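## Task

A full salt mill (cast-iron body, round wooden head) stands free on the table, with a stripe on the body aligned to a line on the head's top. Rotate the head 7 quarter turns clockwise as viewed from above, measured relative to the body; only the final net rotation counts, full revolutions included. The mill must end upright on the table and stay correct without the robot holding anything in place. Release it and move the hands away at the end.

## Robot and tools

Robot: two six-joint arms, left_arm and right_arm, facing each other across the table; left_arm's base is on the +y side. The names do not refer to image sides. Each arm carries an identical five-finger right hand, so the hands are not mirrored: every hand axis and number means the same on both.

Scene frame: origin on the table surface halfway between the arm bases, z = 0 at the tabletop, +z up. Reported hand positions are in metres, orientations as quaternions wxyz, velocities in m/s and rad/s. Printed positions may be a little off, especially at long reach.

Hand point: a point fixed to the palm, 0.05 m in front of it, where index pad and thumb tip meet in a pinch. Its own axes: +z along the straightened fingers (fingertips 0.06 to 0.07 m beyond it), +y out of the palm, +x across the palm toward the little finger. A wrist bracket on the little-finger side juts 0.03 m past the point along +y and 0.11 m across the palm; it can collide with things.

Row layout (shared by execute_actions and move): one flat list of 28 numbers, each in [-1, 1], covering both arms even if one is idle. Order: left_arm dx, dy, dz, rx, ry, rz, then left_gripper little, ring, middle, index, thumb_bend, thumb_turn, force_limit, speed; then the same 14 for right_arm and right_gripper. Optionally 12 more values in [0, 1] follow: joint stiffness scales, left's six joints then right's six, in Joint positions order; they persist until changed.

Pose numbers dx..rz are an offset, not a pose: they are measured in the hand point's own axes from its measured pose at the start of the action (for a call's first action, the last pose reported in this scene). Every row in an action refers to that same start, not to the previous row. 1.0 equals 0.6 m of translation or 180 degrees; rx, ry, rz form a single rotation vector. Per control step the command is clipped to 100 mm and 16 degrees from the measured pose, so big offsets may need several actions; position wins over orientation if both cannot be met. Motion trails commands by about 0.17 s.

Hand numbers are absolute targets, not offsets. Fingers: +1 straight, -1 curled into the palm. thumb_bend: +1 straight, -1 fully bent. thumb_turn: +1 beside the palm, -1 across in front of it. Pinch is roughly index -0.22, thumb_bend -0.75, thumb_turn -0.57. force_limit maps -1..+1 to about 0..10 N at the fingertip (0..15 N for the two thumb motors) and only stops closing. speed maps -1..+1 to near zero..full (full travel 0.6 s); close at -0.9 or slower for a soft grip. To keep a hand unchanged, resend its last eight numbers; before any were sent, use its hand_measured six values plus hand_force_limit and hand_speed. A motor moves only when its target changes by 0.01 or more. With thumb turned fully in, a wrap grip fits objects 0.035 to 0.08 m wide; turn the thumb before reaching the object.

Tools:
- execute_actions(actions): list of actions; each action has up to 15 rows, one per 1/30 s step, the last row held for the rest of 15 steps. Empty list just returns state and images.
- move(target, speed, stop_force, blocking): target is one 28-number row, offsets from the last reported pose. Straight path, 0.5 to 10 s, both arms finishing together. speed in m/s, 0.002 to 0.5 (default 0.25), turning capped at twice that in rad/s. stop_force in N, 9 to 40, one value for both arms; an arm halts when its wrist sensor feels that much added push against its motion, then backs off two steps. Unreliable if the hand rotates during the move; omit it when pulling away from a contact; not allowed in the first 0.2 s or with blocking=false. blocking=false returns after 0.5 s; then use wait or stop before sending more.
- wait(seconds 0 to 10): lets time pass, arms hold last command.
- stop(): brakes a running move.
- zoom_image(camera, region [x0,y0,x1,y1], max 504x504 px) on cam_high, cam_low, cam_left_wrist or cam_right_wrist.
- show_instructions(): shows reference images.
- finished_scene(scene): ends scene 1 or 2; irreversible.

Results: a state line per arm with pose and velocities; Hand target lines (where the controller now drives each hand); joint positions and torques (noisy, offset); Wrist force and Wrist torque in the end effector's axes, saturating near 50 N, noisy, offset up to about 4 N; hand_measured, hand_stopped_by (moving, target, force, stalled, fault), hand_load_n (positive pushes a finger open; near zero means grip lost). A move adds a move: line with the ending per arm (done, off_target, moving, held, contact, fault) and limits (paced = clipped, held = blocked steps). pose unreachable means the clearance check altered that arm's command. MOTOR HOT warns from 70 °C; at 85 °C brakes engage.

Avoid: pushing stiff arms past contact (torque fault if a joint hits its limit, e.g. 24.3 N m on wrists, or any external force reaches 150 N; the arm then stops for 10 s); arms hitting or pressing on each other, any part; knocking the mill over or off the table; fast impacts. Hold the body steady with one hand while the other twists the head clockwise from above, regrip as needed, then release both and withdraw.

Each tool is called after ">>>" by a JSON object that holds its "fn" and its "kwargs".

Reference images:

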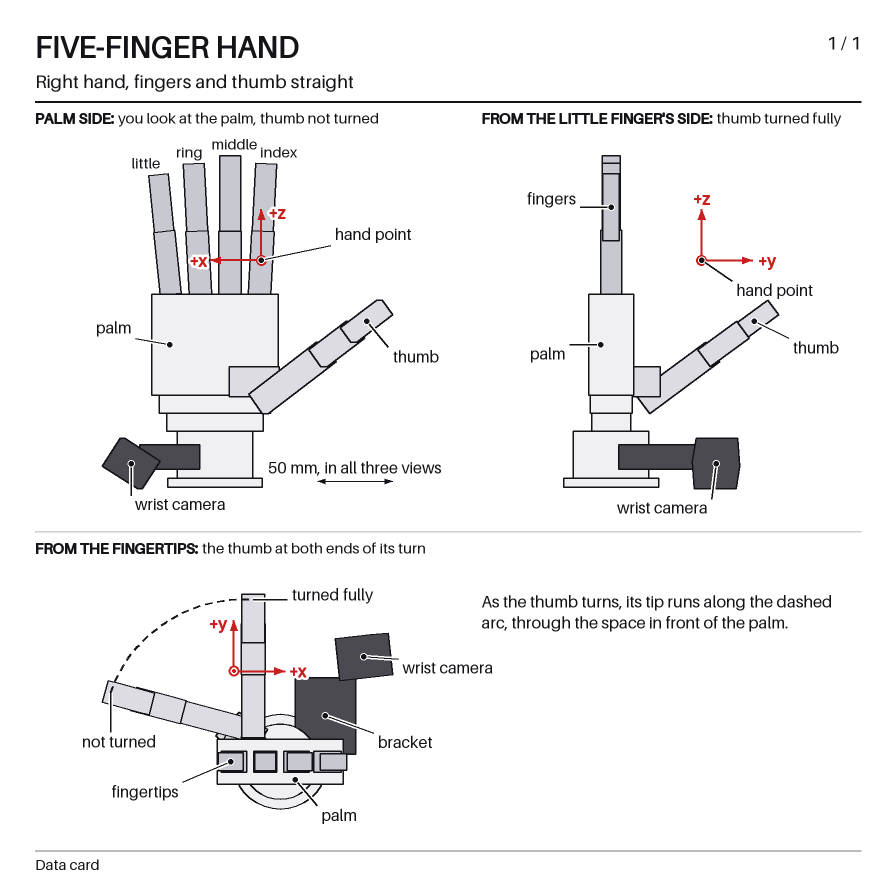

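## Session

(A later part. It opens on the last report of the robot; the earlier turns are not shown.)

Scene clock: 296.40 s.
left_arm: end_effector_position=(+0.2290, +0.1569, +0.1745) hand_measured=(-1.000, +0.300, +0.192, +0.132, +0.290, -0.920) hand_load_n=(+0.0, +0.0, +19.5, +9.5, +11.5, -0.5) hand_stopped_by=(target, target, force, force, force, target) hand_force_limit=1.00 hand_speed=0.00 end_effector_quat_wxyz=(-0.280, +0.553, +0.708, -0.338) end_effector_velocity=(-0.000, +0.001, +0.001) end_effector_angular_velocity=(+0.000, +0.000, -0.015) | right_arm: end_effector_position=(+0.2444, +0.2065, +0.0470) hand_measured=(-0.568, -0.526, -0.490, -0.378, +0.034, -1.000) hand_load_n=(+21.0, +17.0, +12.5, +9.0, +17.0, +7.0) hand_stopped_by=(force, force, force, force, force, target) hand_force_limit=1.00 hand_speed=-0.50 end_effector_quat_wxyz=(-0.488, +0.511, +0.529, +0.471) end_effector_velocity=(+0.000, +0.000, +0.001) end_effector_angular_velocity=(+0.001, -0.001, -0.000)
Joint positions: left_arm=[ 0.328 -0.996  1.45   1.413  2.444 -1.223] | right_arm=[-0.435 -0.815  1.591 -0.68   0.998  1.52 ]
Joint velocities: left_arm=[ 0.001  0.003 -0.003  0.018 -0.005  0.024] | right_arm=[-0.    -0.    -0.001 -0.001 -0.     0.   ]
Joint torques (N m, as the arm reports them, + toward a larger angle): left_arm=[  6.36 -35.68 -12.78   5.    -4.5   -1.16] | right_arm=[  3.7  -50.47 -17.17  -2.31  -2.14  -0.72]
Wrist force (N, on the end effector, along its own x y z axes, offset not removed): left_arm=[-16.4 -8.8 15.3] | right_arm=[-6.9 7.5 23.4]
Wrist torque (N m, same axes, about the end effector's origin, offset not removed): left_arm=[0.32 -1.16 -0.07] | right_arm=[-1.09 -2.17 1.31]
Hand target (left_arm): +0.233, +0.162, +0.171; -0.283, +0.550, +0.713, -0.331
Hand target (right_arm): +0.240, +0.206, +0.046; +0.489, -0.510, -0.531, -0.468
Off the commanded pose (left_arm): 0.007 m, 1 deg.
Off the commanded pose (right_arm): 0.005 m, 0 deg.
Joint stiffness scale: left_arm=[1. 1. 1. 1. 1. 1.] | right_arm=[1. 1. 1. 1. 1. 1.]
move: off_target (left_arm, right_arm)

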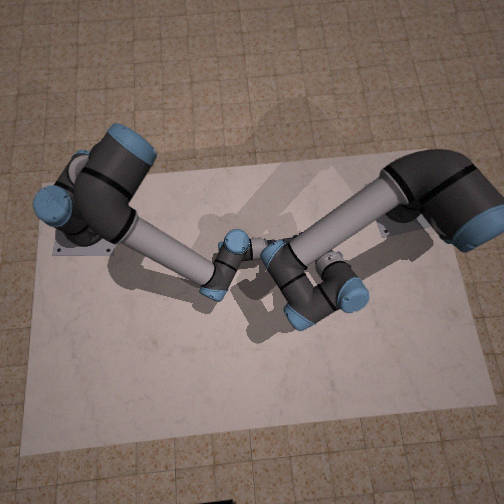

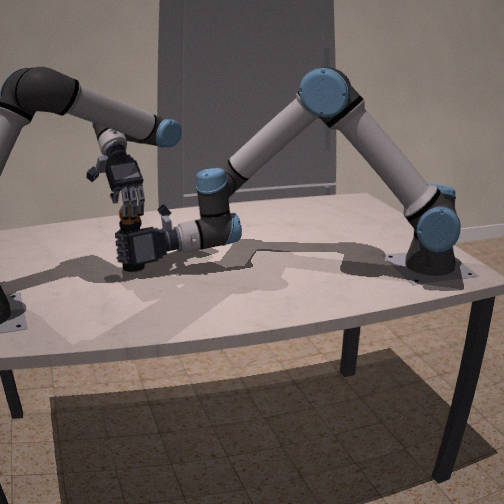

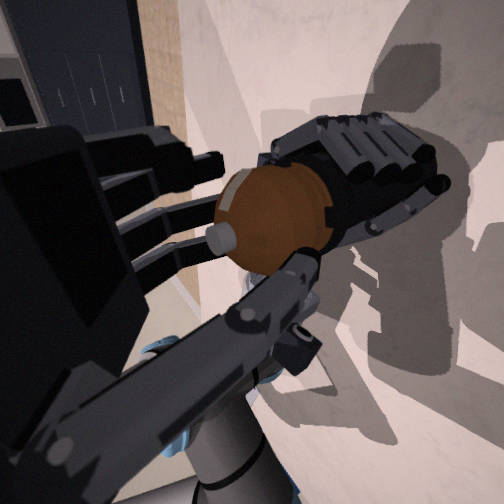

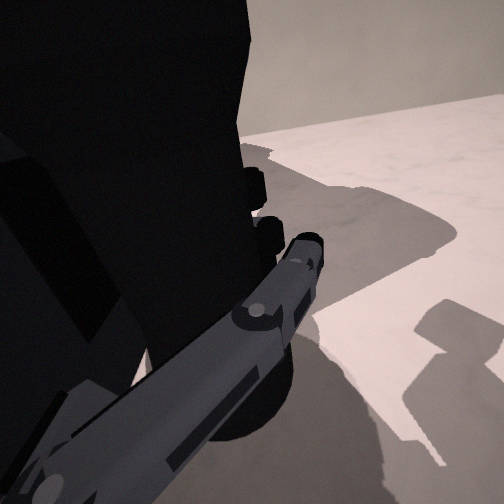

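>>> {"fn": "move", "kwargs": {"target": [0.013,0.016,0.014,0,0,0,-1,0.3,0.45,0.45,0.9,-0.92,1,0.5,0,0,0,0,0,0,-1,-0.95,-0.95,-0.95,-1,-1,1,-0.5], "speed": 0.03}}

>>> {"fn": "move", "kwargs": {"target": [0.03,0.001,0.001,0.023,-0.775,-0.604,-1,0.3,0.45,0.45,0.9,-0.92,1,0.5,0,0,0,0,0,0,-1,-0.95,-0.95,-0.95,-1,-1,1,-0.5], "speed": 0.4}}

>>> {"fn": "execute_actions", "kwargs": {"actions": [[[0,0,0,0,0,0,-1,0.3,0.3,0.3,0.35,-0.92,1,0,0,0,0,0,0,0,-1,-0.95,-0.95,-0.95,-1,-1,1,-0.5]],[[0,0,0,0,0,0,-1,0.3,-0.5,-0.5,-0.5,-0.92,1,0,0,0,0,0,0,0,-1,-0.95,-0.95,-0.95,-1,-1,1,-0.5]]]}}

>>> {"fn": "move", "kwargs": {"target": [0.0095,-0.007,0.0125,-0.008,0.263,0.205,-1,0.3,-0.6,-0.6,-0.6,-0.92,1,0,0,0,0,0,0,0,-1,-0.95,-0.95,-0.95,-1,-1,1,-0.5], "speed": 0.2}}

Scene clock: 317.57 s.
left_arm: end_effector_position=(+0.2264, +0.1636, +0.1616) hand_measured=(-1.000, +0.300, +0.450, +0.450, +0.900, -0.920) hand_load_n=(+0.0, +0.0, +0.0, +0.0, +0.0, +0.0) hand_stopped_by=(target, target, target, target, target, target) hand_force_limit=1.00 hand_speed=0.50 end_effector_quat_wxyz=(-0.281, +0.553, +0.708, -0.337) end_effector_velocity=(-0.000, -0.001, -0.001) end_effector_angular_velocity=(-0.006, -0.003, -0.000) | right_arm: end_effector_position=(+0.2441, +0.2066, +0.0471) hand_measured=(-0.568, -0.526, -0.490, -0.378, +0.034, -1.000) hand_load_n=(+12.5, +11.0, +11.0, +11.0, +18.5, +11.5) hand_stopped_by=(force, force, force, force, force, target) hand_force_limit=1.00 hand_speed=-0.50 end_effector_quat_wxyz=(-0.488, +0.511, +0.529, +0.471) end_effector_velocity=(-0.000, -0.000, -0.000) end_effector_angular_velocity=(-0.000, +0.000, +0.000)
Joint positions: left_arm=[ 0.329 -0.996  1.487  1.379  2.443 -1.22 ] | right_arm=[-0.434 -0.815  1.591 -0.68   0.998  1.52 ]
Joint velocities: left_arm=[-0.001 -0.002  0.002 -0.008  0.    -0.   ] | right_arm=[ 0.  0.  0.  0. -0. -0.]
Joint torques (N m, as the arm reports them, + toward a larger angle): left_arm=[  1.95 -42.63 -12.28   2.2    1.36   0.18] | right_arm=[  0.09 -49.83 -19.82  -2.75  -0.34  -0.35]
Wrist force (N, on the end effector, along its own x y z axes, offset not removed): left_arm=[4.3 -0.1 0.5] | right_arm=[-9.5 1.7 -1.5]
Wrist torque (N m, same axes, about the end effector's origin, offset not removed): left_arm=[0.18 -0.77 0.53] | right_arm=[0.45 0.70 0.19]
Hand target (left_arm): +0.226, +0.165, +0.162; -0.280, +0.553, +0.708, -0.338
Hand target (right_arm): +0.244, +0.206, +0.047; +0.488, -0.511, -0.529, -0.471
Off the commanded pose (left_arm): 0.001 m, 0 deg.
Off the commanded pose (right_arm): 0.000 m, 0 deg.
Joint stiffness scale: left_arm=[1. 1. 1. 1. 1. 1.] | right_arm=[1. 1. 1. 1. 1. 1.]
move: done

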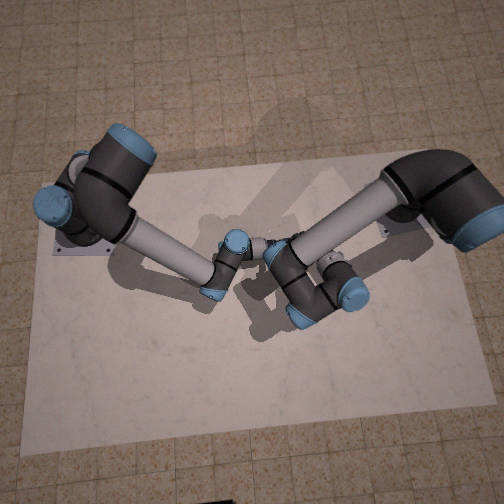

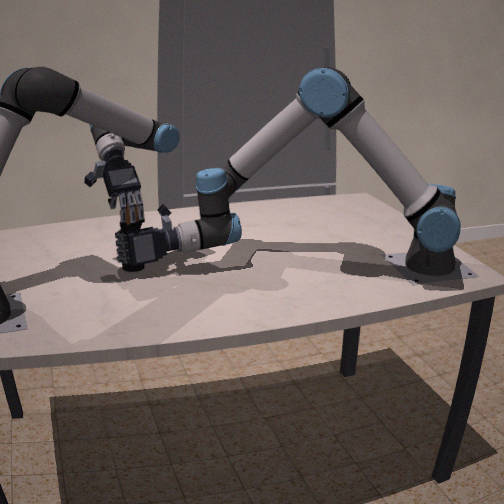

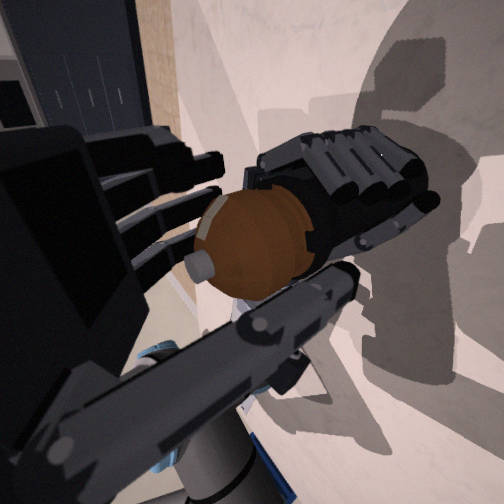

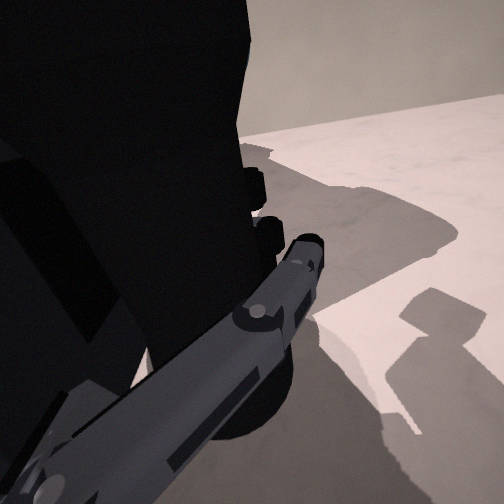

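Scene clock: 322.17 s.
left_arm: end_effector_position=(+0.2217, +0.1814, +0.1620) hand_measured=(-1.000, +0.300, +0.450, +0.450, +0.900, -0.920) hand_load_n=(+0.0, +0.0, +0.0, +0.0, +0.0, +0.0) hand_stopped_by=(target, target, target, target, target, target) hand_force_limit=1.00 hand_speed=0.50 end_effector_quat_wxyz=(-0.330, +0.691, -0.574, +0.290) end_effector_velocity=(-0.001, +0.001, +0.000) end_effector_angular_velocity=(+0.001, -0.002, +0.015) | right_arm: end_effector_position=(+0.2441, +0.2066, +0.0471) hand_measured=(-0.568, -0.526, -0.490, -0.378, +0.034, -1.000) hand_load_n=(+12.5, +11.0, +11.0, +11.0, +18.5, +11.5) hand_stopped_by=(force, force, force, force, force, target) hand_force_limit=1.00 hand_speed=-0.50 end_effector_quat_wxyz=(-0.488, +0.511, +0.529, +0.471) end_effector_velocity=(-0.000, -0.000, -0.001) end_effector_angular_velocity=(-0.001, +0.000, +0.000)
Joint positions: left_arm=[-0.363 -1.048  1.616  1.46   0.754 -5.335] | right_arm=[-0.434 -0.815  1.591 -0.68   0.998  1.52 ]
Joint velocities: left_arm=[ 0.     0.004 -0.002  0.015  0.005 -0.02 ] | right_arm=[ 0.     0.001  0.     0.    -0.    -0.   ]
Joint torques (N m, as the arm reports them, + toward a larger angle): left_arm=[  0.02 -35.52 -17.63   2.61  -0.91  -0.3 ] | right_arm=[  0.87 -49.71 -19.64  -2.68  -0.38  -0.24]
Wrist force (N, on the end effector, along its own x y z axes, offset not removed): left_arm=[3.3 -2.5 0.0] | right_arm=[-7.5 -2.1 -2.5]
Wrist torque (N m, same axes, about the end effector's origin, offset not removed): left_arm=[-0.25 -0.57 0.08] | right_arm=[0.01 0.13 -0.09]
Hand target (left_arm): +0.222, +0.181, +0.162; -0.330, +0.692, -0.573, +0.289
Hand target (right_arm): +0.244, +0.207, +0.047; +0.488, -0.511, -0.529, -0.471
Off the commanded pose (left_arm): 0.001 m, 0 deg.
Off the commanded pose (right_arm): 0.000 m, 0 deg.
Joint stiffness scale: left_arm=[1. 1. 1. 1. 1. 1.] | right_arm=[1. 1. 1. 1. 1. 1.]
move: done

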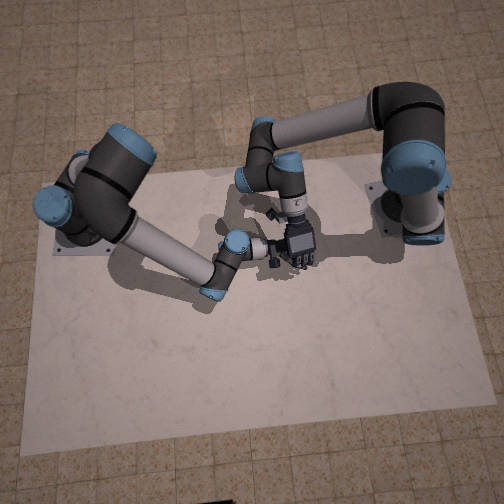

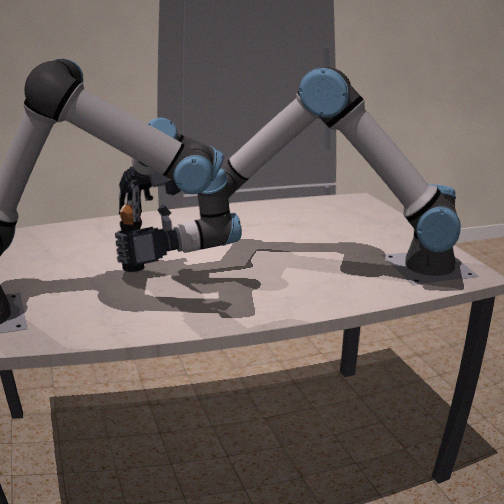

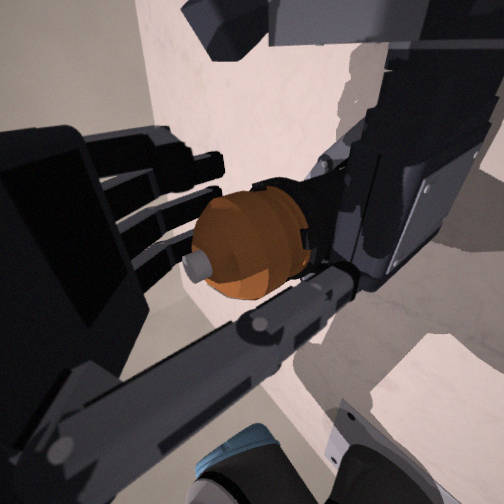

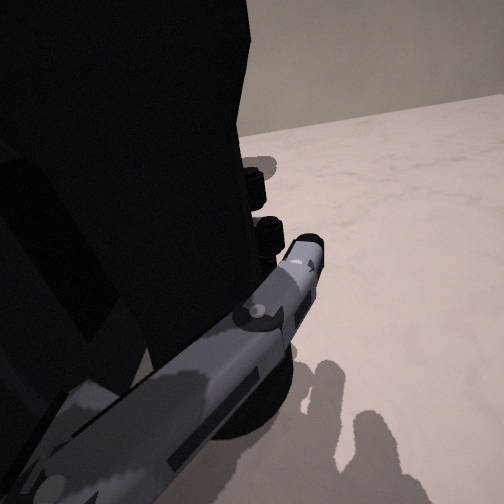

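Scene clock: 323.17 s.
left_arm: end_effector_position=(+0.2228, +0.1821, +0.1620) hand_measured=(-1.000, +0.300, +0.170, +0.172, +0.296, -0.920) hand_load_n=(+0.0, +0.0, +8.5, +9.0, +15.0, +0.0) hand_stopped_by=(target, target, force, force, force, target) hand_force_limit=1.00 hand_speed=0.00 end_effector_quat_wxyz=(-0.331, +0.692, -0.573, +0.289) end_effector_velocity=(-0.000, +0.000, -0.000) end_effector_angular_velocity=(+0.001, -0.000, +0.000) | right_arm: end_effector_position=(+0.2422, +0.2072, +0.0473) hand_measured=(-0.568, -0.526, -0.490, -0.378, +0.034, -1.000) hand_load_n=(+11.0, +10.5, +10.5, +11.0, +18.5, +11.5) hand_stopped_by=(force, force, force, force, force, target) hand_force_limit=1.00 hand_speed=-0.50 end_effector_quat_wxyz=(-0.489, +0.510, +0.529, +0.470) end_effector_velocity=(+0.000, +0.000, -0.000) end_effector_angular_velocity=(-0.000, +0.000, -0.000)
Joint positions: left_arm=[-0.361 -1.048  1.617  1.462  0.754 -5.335] | right_arm=[-0.432 -0.815  1.591 -0.68   0.997  1.519]
Joint velocities: left_arm=[-0.     0.001  0.     0.001  0.    -0.   ] | right_arm=[-0.  0. -0. -0.  0.  0.]
Joint torques (N m, as the arm reports them, + toward a larger angle): left_arm=[ -2.05 -37.8  -15.45   1.99  -1.46  -0.13] | right_arm=[ -1.17 -50.26 -20.56  -2.78   0.1    0.04]
Wrist force (N, on the end effector, along its own x y z axes, offset not removed): left_arm=[2.7 -2.5 3.8] | right_arm=[-5.2 -5.5 -4.1]
Wrist torque (N m, same axes, about the end effector's origin, offset not removed): left_arm=[-0.05 -1.03 -0.02] | right_arm=[-0.03 0.42 -0.23]
Hand target (left_arm): +0.222, +0.181, +0.162; -0.330, +0.691, -0.574, +0.290
Hand target (right_arm): +0.244, +0.207, +0.047; +0.488, -0.511, -0.529, -0.471
Off the commanded pose (left_arm): 0.001 m, 0 deg.
Off the commanded pose (right_arm): 0.002 m, 0 deg.
Joint stiffness scale: left_arm=[1. 1. 1. 1. 1. 1.] | right_arm=[1. 1. 1. 1. 1. 1.]

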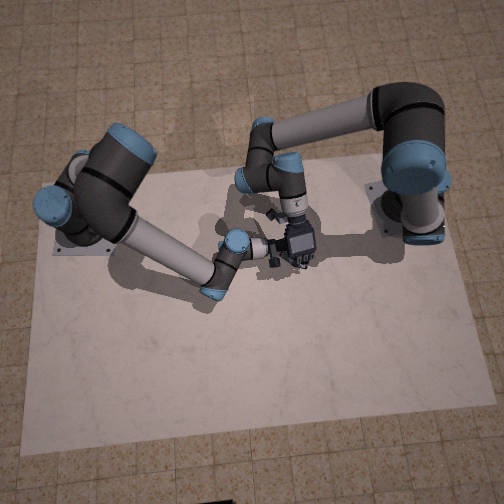

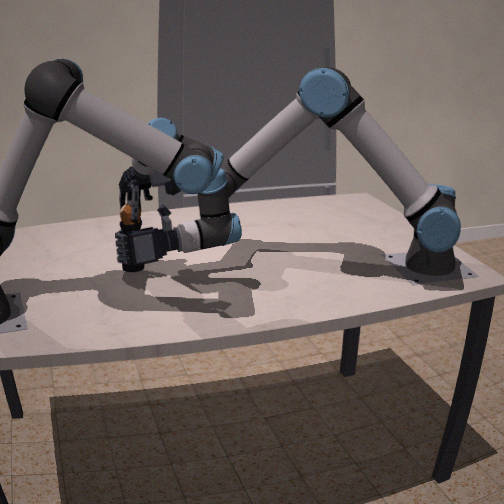

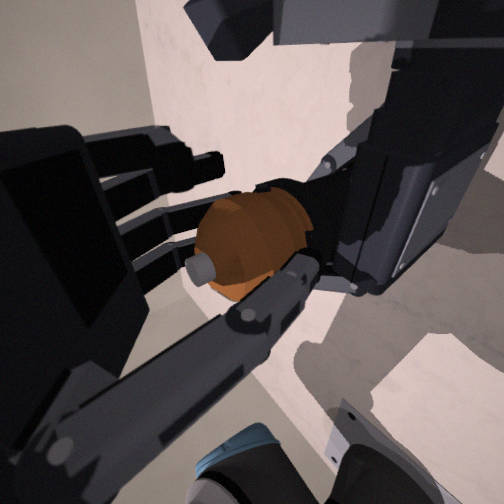

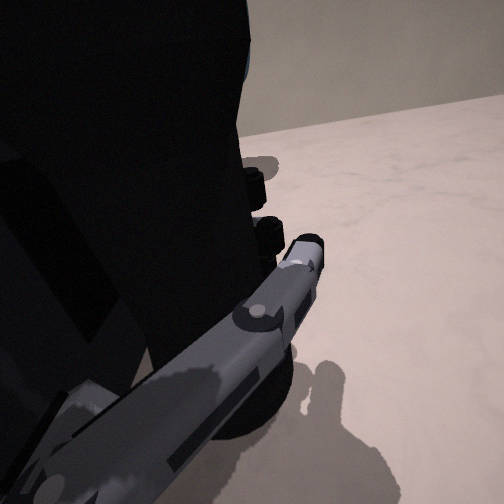

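Scene clock: 326.37 s.
left_arm: end_effector_position=(+0.2330, +0.1776, +0.1627) hand_measured=(-1.000, +0.300, +0.160, +0.162, +0.306, -0.920) hand_load_n=(+0.0, +0.0, +13.5, +5.5, +22.0, -4.0) hand_stopped_by=(target, target, force, force, force, target) hand_force_limit=1.00 hand_speed=0.00 end_effector_quat_wxyz=(-0.143, +0.315, -0.841, +0.415) end_effector_velocity=(+0.000, -0.000, -0.001) end_effector_angular_velocity=(+0.004, +0.002, -0.014) | right_arm: end_effector_position=(+0.2421, +0.2070, +0.0462) hand_measured=(-0.568, -0.526, -0.490, -0.378, +0.034, -1.000) hand_load_n=(+10.5, +9.5, +10.5, +11.5, +18.0, +12.5) hand_stopped_by=(force, force, force, force, force, target) hand_force_limit=1.00 hand_speed=-0.50 end_effector_quat_wxyz=(-0.489, +0.510, +0.530, +0.470) end_effector_velocity=(-0.000, -0.000, -0.001) end_effector_angular_velocity=(-0.001, +0.001, +0.000)
Joint positions: left_arm=[-0.353 -1.534  1.958  0.483  0.893 -3.843] | right_arm=[-0.432 -0.814  1.591 -0.679  0.997  1.519]
Joint velocities: left_arm=[ 0.006 -0.002  0.002 -0.008  0.014  0.017] | right_arm=[ 0.     0.001 -0.     0.001 -0.    -0.   ]
Joint torques (N m, as the arm reports them, + toward a larger angle): left_arm=[  0.44 -20.21 -13.95  -0.02   0.86   0.  ] | right_arm=[  0.88 -50.72 -20.1   -3.06  -0.58  -0.17]
Wrist force (N, on the end effector, along its own x y z axes, offset not removed): left_arm=[2.2 -5.1 -4.2] | right_arm=[-12.4 -4.2 -6.1]
Wrist torque (N m, same axes, about the end effector's origin, offset not removed): left_arm=[0.24 -1.19 -0.21] | right_arm=[-0.17 1.15 -0.09]
Hand target (left_arm): +0.232, +0.178, +0.161; +0.141, -0.313, +0.843, -0.414
Hand target (right_arm): +0.242, +0.207, +0.047; +0.489, -0.510, -0.529, -0.470
Off the commanded pose (left_arm): 0.002 m, 0 deg.
Off the commanded pose (right_arm): 0.001 m, 0 deg.
Joint stiffness scale: left_arm=[1. 1. 1. 1. 1. 1.] | right_arm=[1. 1. 1. 1. 1. 1.]
move: done

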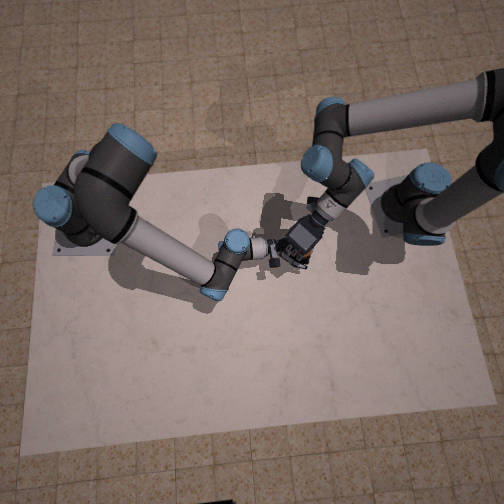

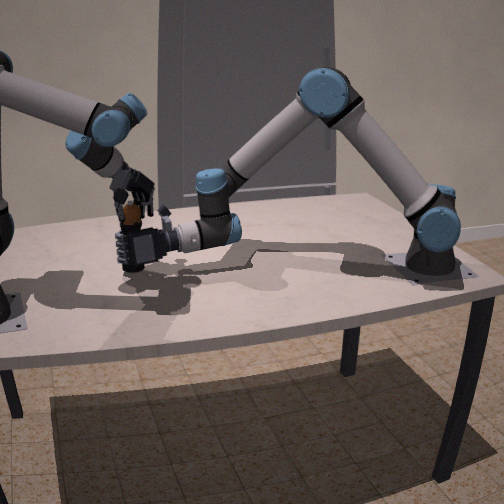

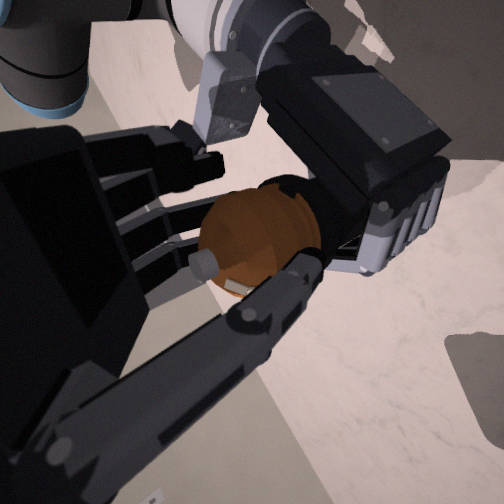

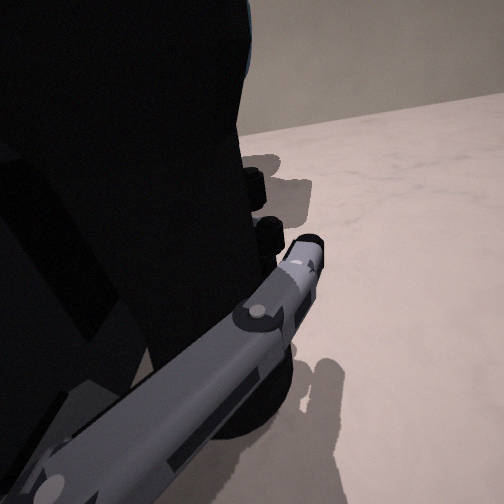

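>>> {"fn": "move", "kwargs": {"target": [0.009,-0.005,0.008,-0.005,0.175,0.137,-1,-0.2,-0.5,-0.5,-0.5,-0.92,1,0.6,0,0,0,0,0,0,-1,-0.95,-0.95,-0.95,-1,-1,1,-0.5], "speed": 0.15}}

>>> {"fn": "move", "kwargs": {"target": [0.007,-0.005,0.007,-0.005,0.175,0.137,-1,-0.22,-0.6,-0.6,-0.6,-0.92,1,0.6,0,0,0,0,0,0,-1,-0.95,-0.95,-0.95,-1,-1,1,-0.5], "speed": 0.15}}

Scene clock: 350.50 s.
left_arm: end_effector_position=(+0.2326, +0.1701, +0.1627) hand_measured=(-1.000, -0.198, +0.160, +0.142, +0.310, -0.920) hand_load_n=(+0.0, +1.0, +5.0, +18.0, +23.0, -6.5) hand_stopped_by=(target, target, force, force, force, target) hand_force_limit=1.00 hand_speed=0.60 end_effector_quat_wxyz=(-0.006, -0.009, +0.898, -0.440) end_effector_velocity=(-0.000, -0.001, +0.001) end_effector_angular_velocity=(-0.001, -0.001, -0.018) | right_arm: end_effector_position=(+0.2438, +0.2065, +0.0462) hand_measured=(-0.568, -0.526, -0.490, -0.378, +0.034, -1.000) hand_load_n=(+11.5, +10.5, +10.5, +10.5, +18.0, +11.5) hand_stopped_by=(force, force, force, force, force, target) hand_force_limit=1.00 hand_speed=-0.50 end_effector_quat_wxyz=(-0.488, +0.511, +0.529, +0.470) end_effector_velocity=(+0.000, -0.000, +0.001) end_effector_angular_velocity=(+0.000, -0.000, -0.000)
Joint positions: left_arm=[-0.034 -1.62   1.996  0.286  1.647 -3.106] | right_arm=[-0.434 -0.814  1.591 -0.679  0.999  1.519]
Joint velocities: left_arm=[ 0.008  0.003 -0.004  0.001  0.02   0.017] | right_arm=[-0.    -0.001  0.     0.     0.     0.   ]
Joint torques (N m, as the arm reports them, + toward a larger angle): left_arm=[  0.06 -15.38 -22.07   0.87   0.36   0.64] | right_arm=[  2.28 -47.67 -18.8   -1.88  -1.04  -0.15]
Wrist force (N, on the end effector, along its own x y z axes, offset not removed): left_arm=[7.2 -2.5 6.2] | right_arm=[-7.9 -0.9 2.3]
Wrist torque (N m, same axes, about the end effector's origin, offset not removed): left_arm=[-0.85 -2.03 0.15] | right_arm=[-0.38 0.36 -0.13]
Hand target (left_arm): +0.233, +0.170, +0.162; -0.007, -0.008, +0.899, -0.438
Hand target (right_arm): +0.242, +0.207, +0.046; +0.489, -0.510, -0.530, -0.470
Off the commanded pose (left_arm): 0.001 m, 0 deg.
Off the commanded pose (right_arm): 0.002 m, 0 deg.
Joint stiffness scale: left_arm=[1. 1. 1. 1. 1. 1.] | right_arm=[1. 1. 1. 1. 1. 1.]
move: done

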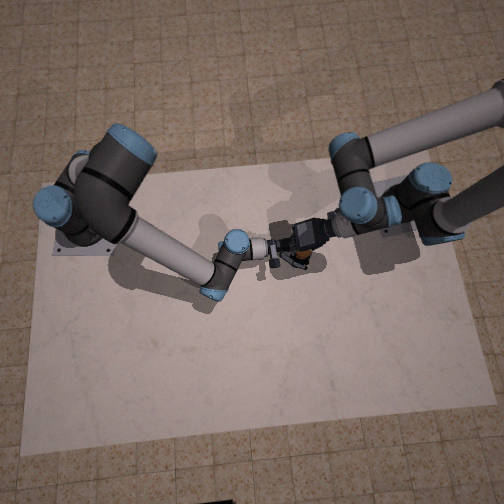

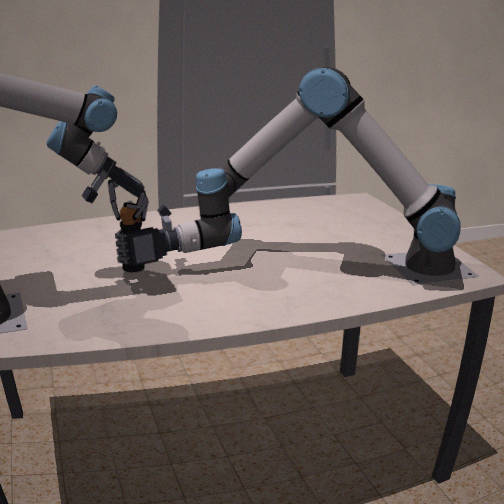

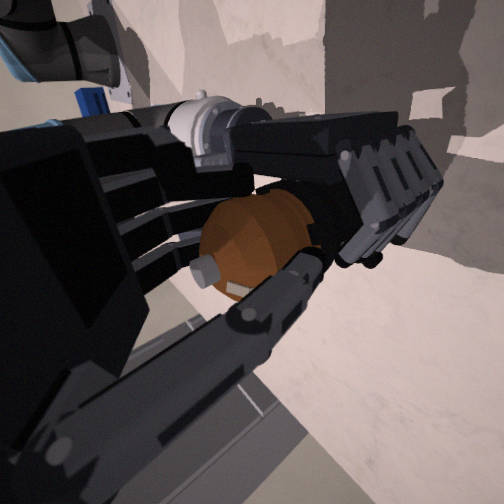

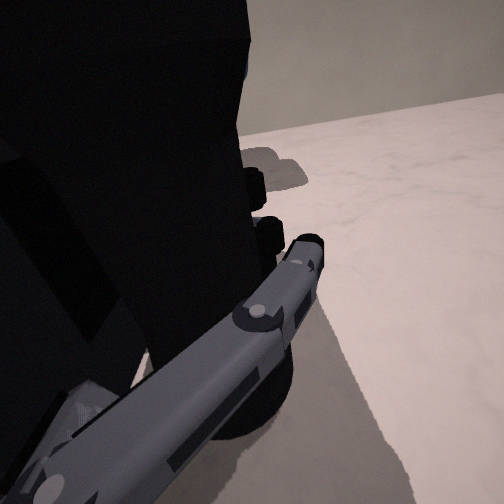

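Scene clock: 353.37 s.
left_arm: end_effector_position=(+0.2286, +0.1652, +0.1623) hand_measured=(-1.000, -0.220, +0.138, +0.142, +0.310, -0.920) hand_load_n=(+0.0, +1.5, +14.0, +13.0, +27.5, -7.5) hand_stopped_by=(target, target, force, force, force, target) hand_force_limit=1.00 hand_speed=0.60 end_effector_quat_wxyz=(-0.154, +0.299, +0.848, -0.410) end_effector_velocity=(-0.001, -0.000, +0.000) end_effector_angular_velocity=(-0.000, -0.004, -0.017) | right_arm: end_effector_position=(+0.2440, +0.2064, +0.0459) hand_measured=(-0.568, -0.526, -0.490, -0.378, +0.034, -1.000) hand_load_n=(+11.0, +10.0, +10.0, +10.5, +18.0, +11.5) hand_stopped_by=(force, force, force, force, force, target) hand_force_limit=1.00 hand_speed=-0.50 end_effector_quat_wxyz=(-0.488, +0.512, +0.529, +0.470) end_effector_velocity=(+0.000, +0.000, -0.000) end_effector_angular_velocity=(+0.000, -0.000, -0.000)
Joint positions: left_arm=[ 0.261 -1.337  1.759  0.611  2.341 -2.3  ] | right_arm=[-0.434 -0.814  1.591 -0.679  0.999  1.519]
Joint velocities: left_arm=[ 0.001  0.007 -0.006  0.015  0.006  0.025] | right_arm=[-0.     0.001 -0.    -0.001 -0.    -0.   ]
Joint torques (N m, as the arm reports them, + toward a larger angle): left_arm=[ -0.49 -26.21 -17.89   2.16   1.66   0.57] | right_arm=[  0.55 -50.79 -19.54  -2.85  -0.73  -0.36]
Wrist force (N, on the end effector, along its own x y z axes, offset not removed): left_arm=[0.6 -1.3 6.1] | right_arm=[-4.5 -2.2 0.5]
Wrist torque (N m, same axes, about the end effector's origin, offset not removed): left_arm=[-0.07 -1.20 -0.46] | right_arm=[-0.80 -0.17 0.13]
Hand target (left_arm): +0.229, +0.165, +0.162; -0.155, +0.300, +0.847, -0.410
Hand target (right_arm): +0.244, +0.207, +0.046; +0.488, -0.511, -0.529, -0.470
Off the commanded pose (left_arm): 0.000 m, 0 deg.
Off the commanded pose (right_arm): 0.000 m, 0 deg.
Joint stiffness scale: left_arm=[1. 1. 1. 1. 1. 1.] | right_arm=[1. 1. 1. 1. 1. 1.]
move: done

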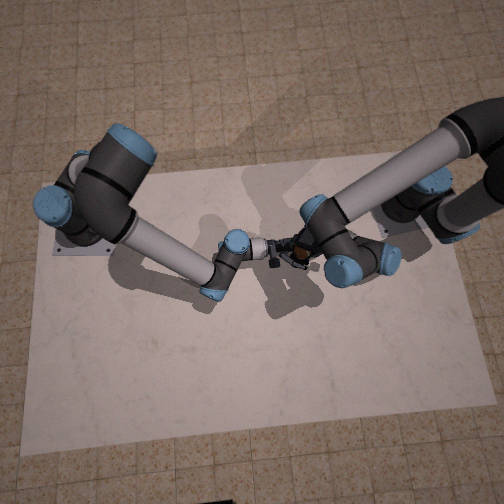

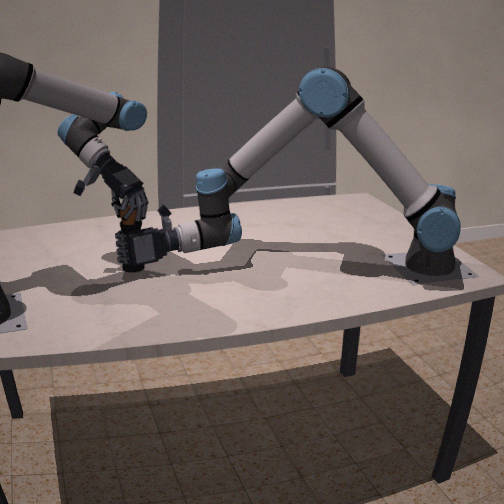

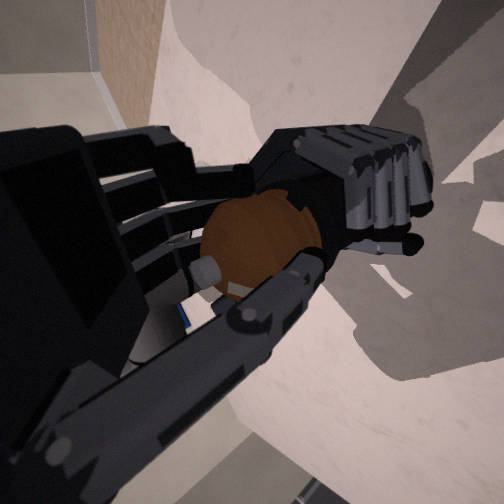

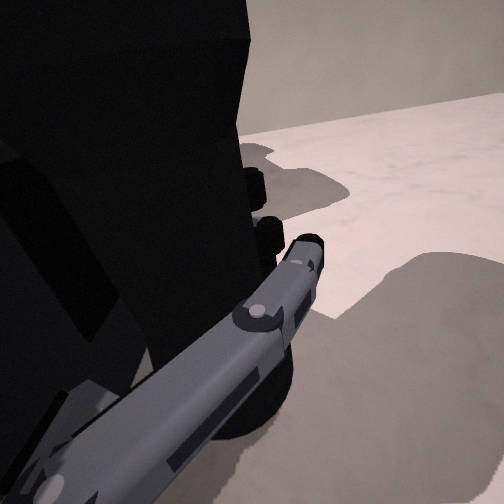

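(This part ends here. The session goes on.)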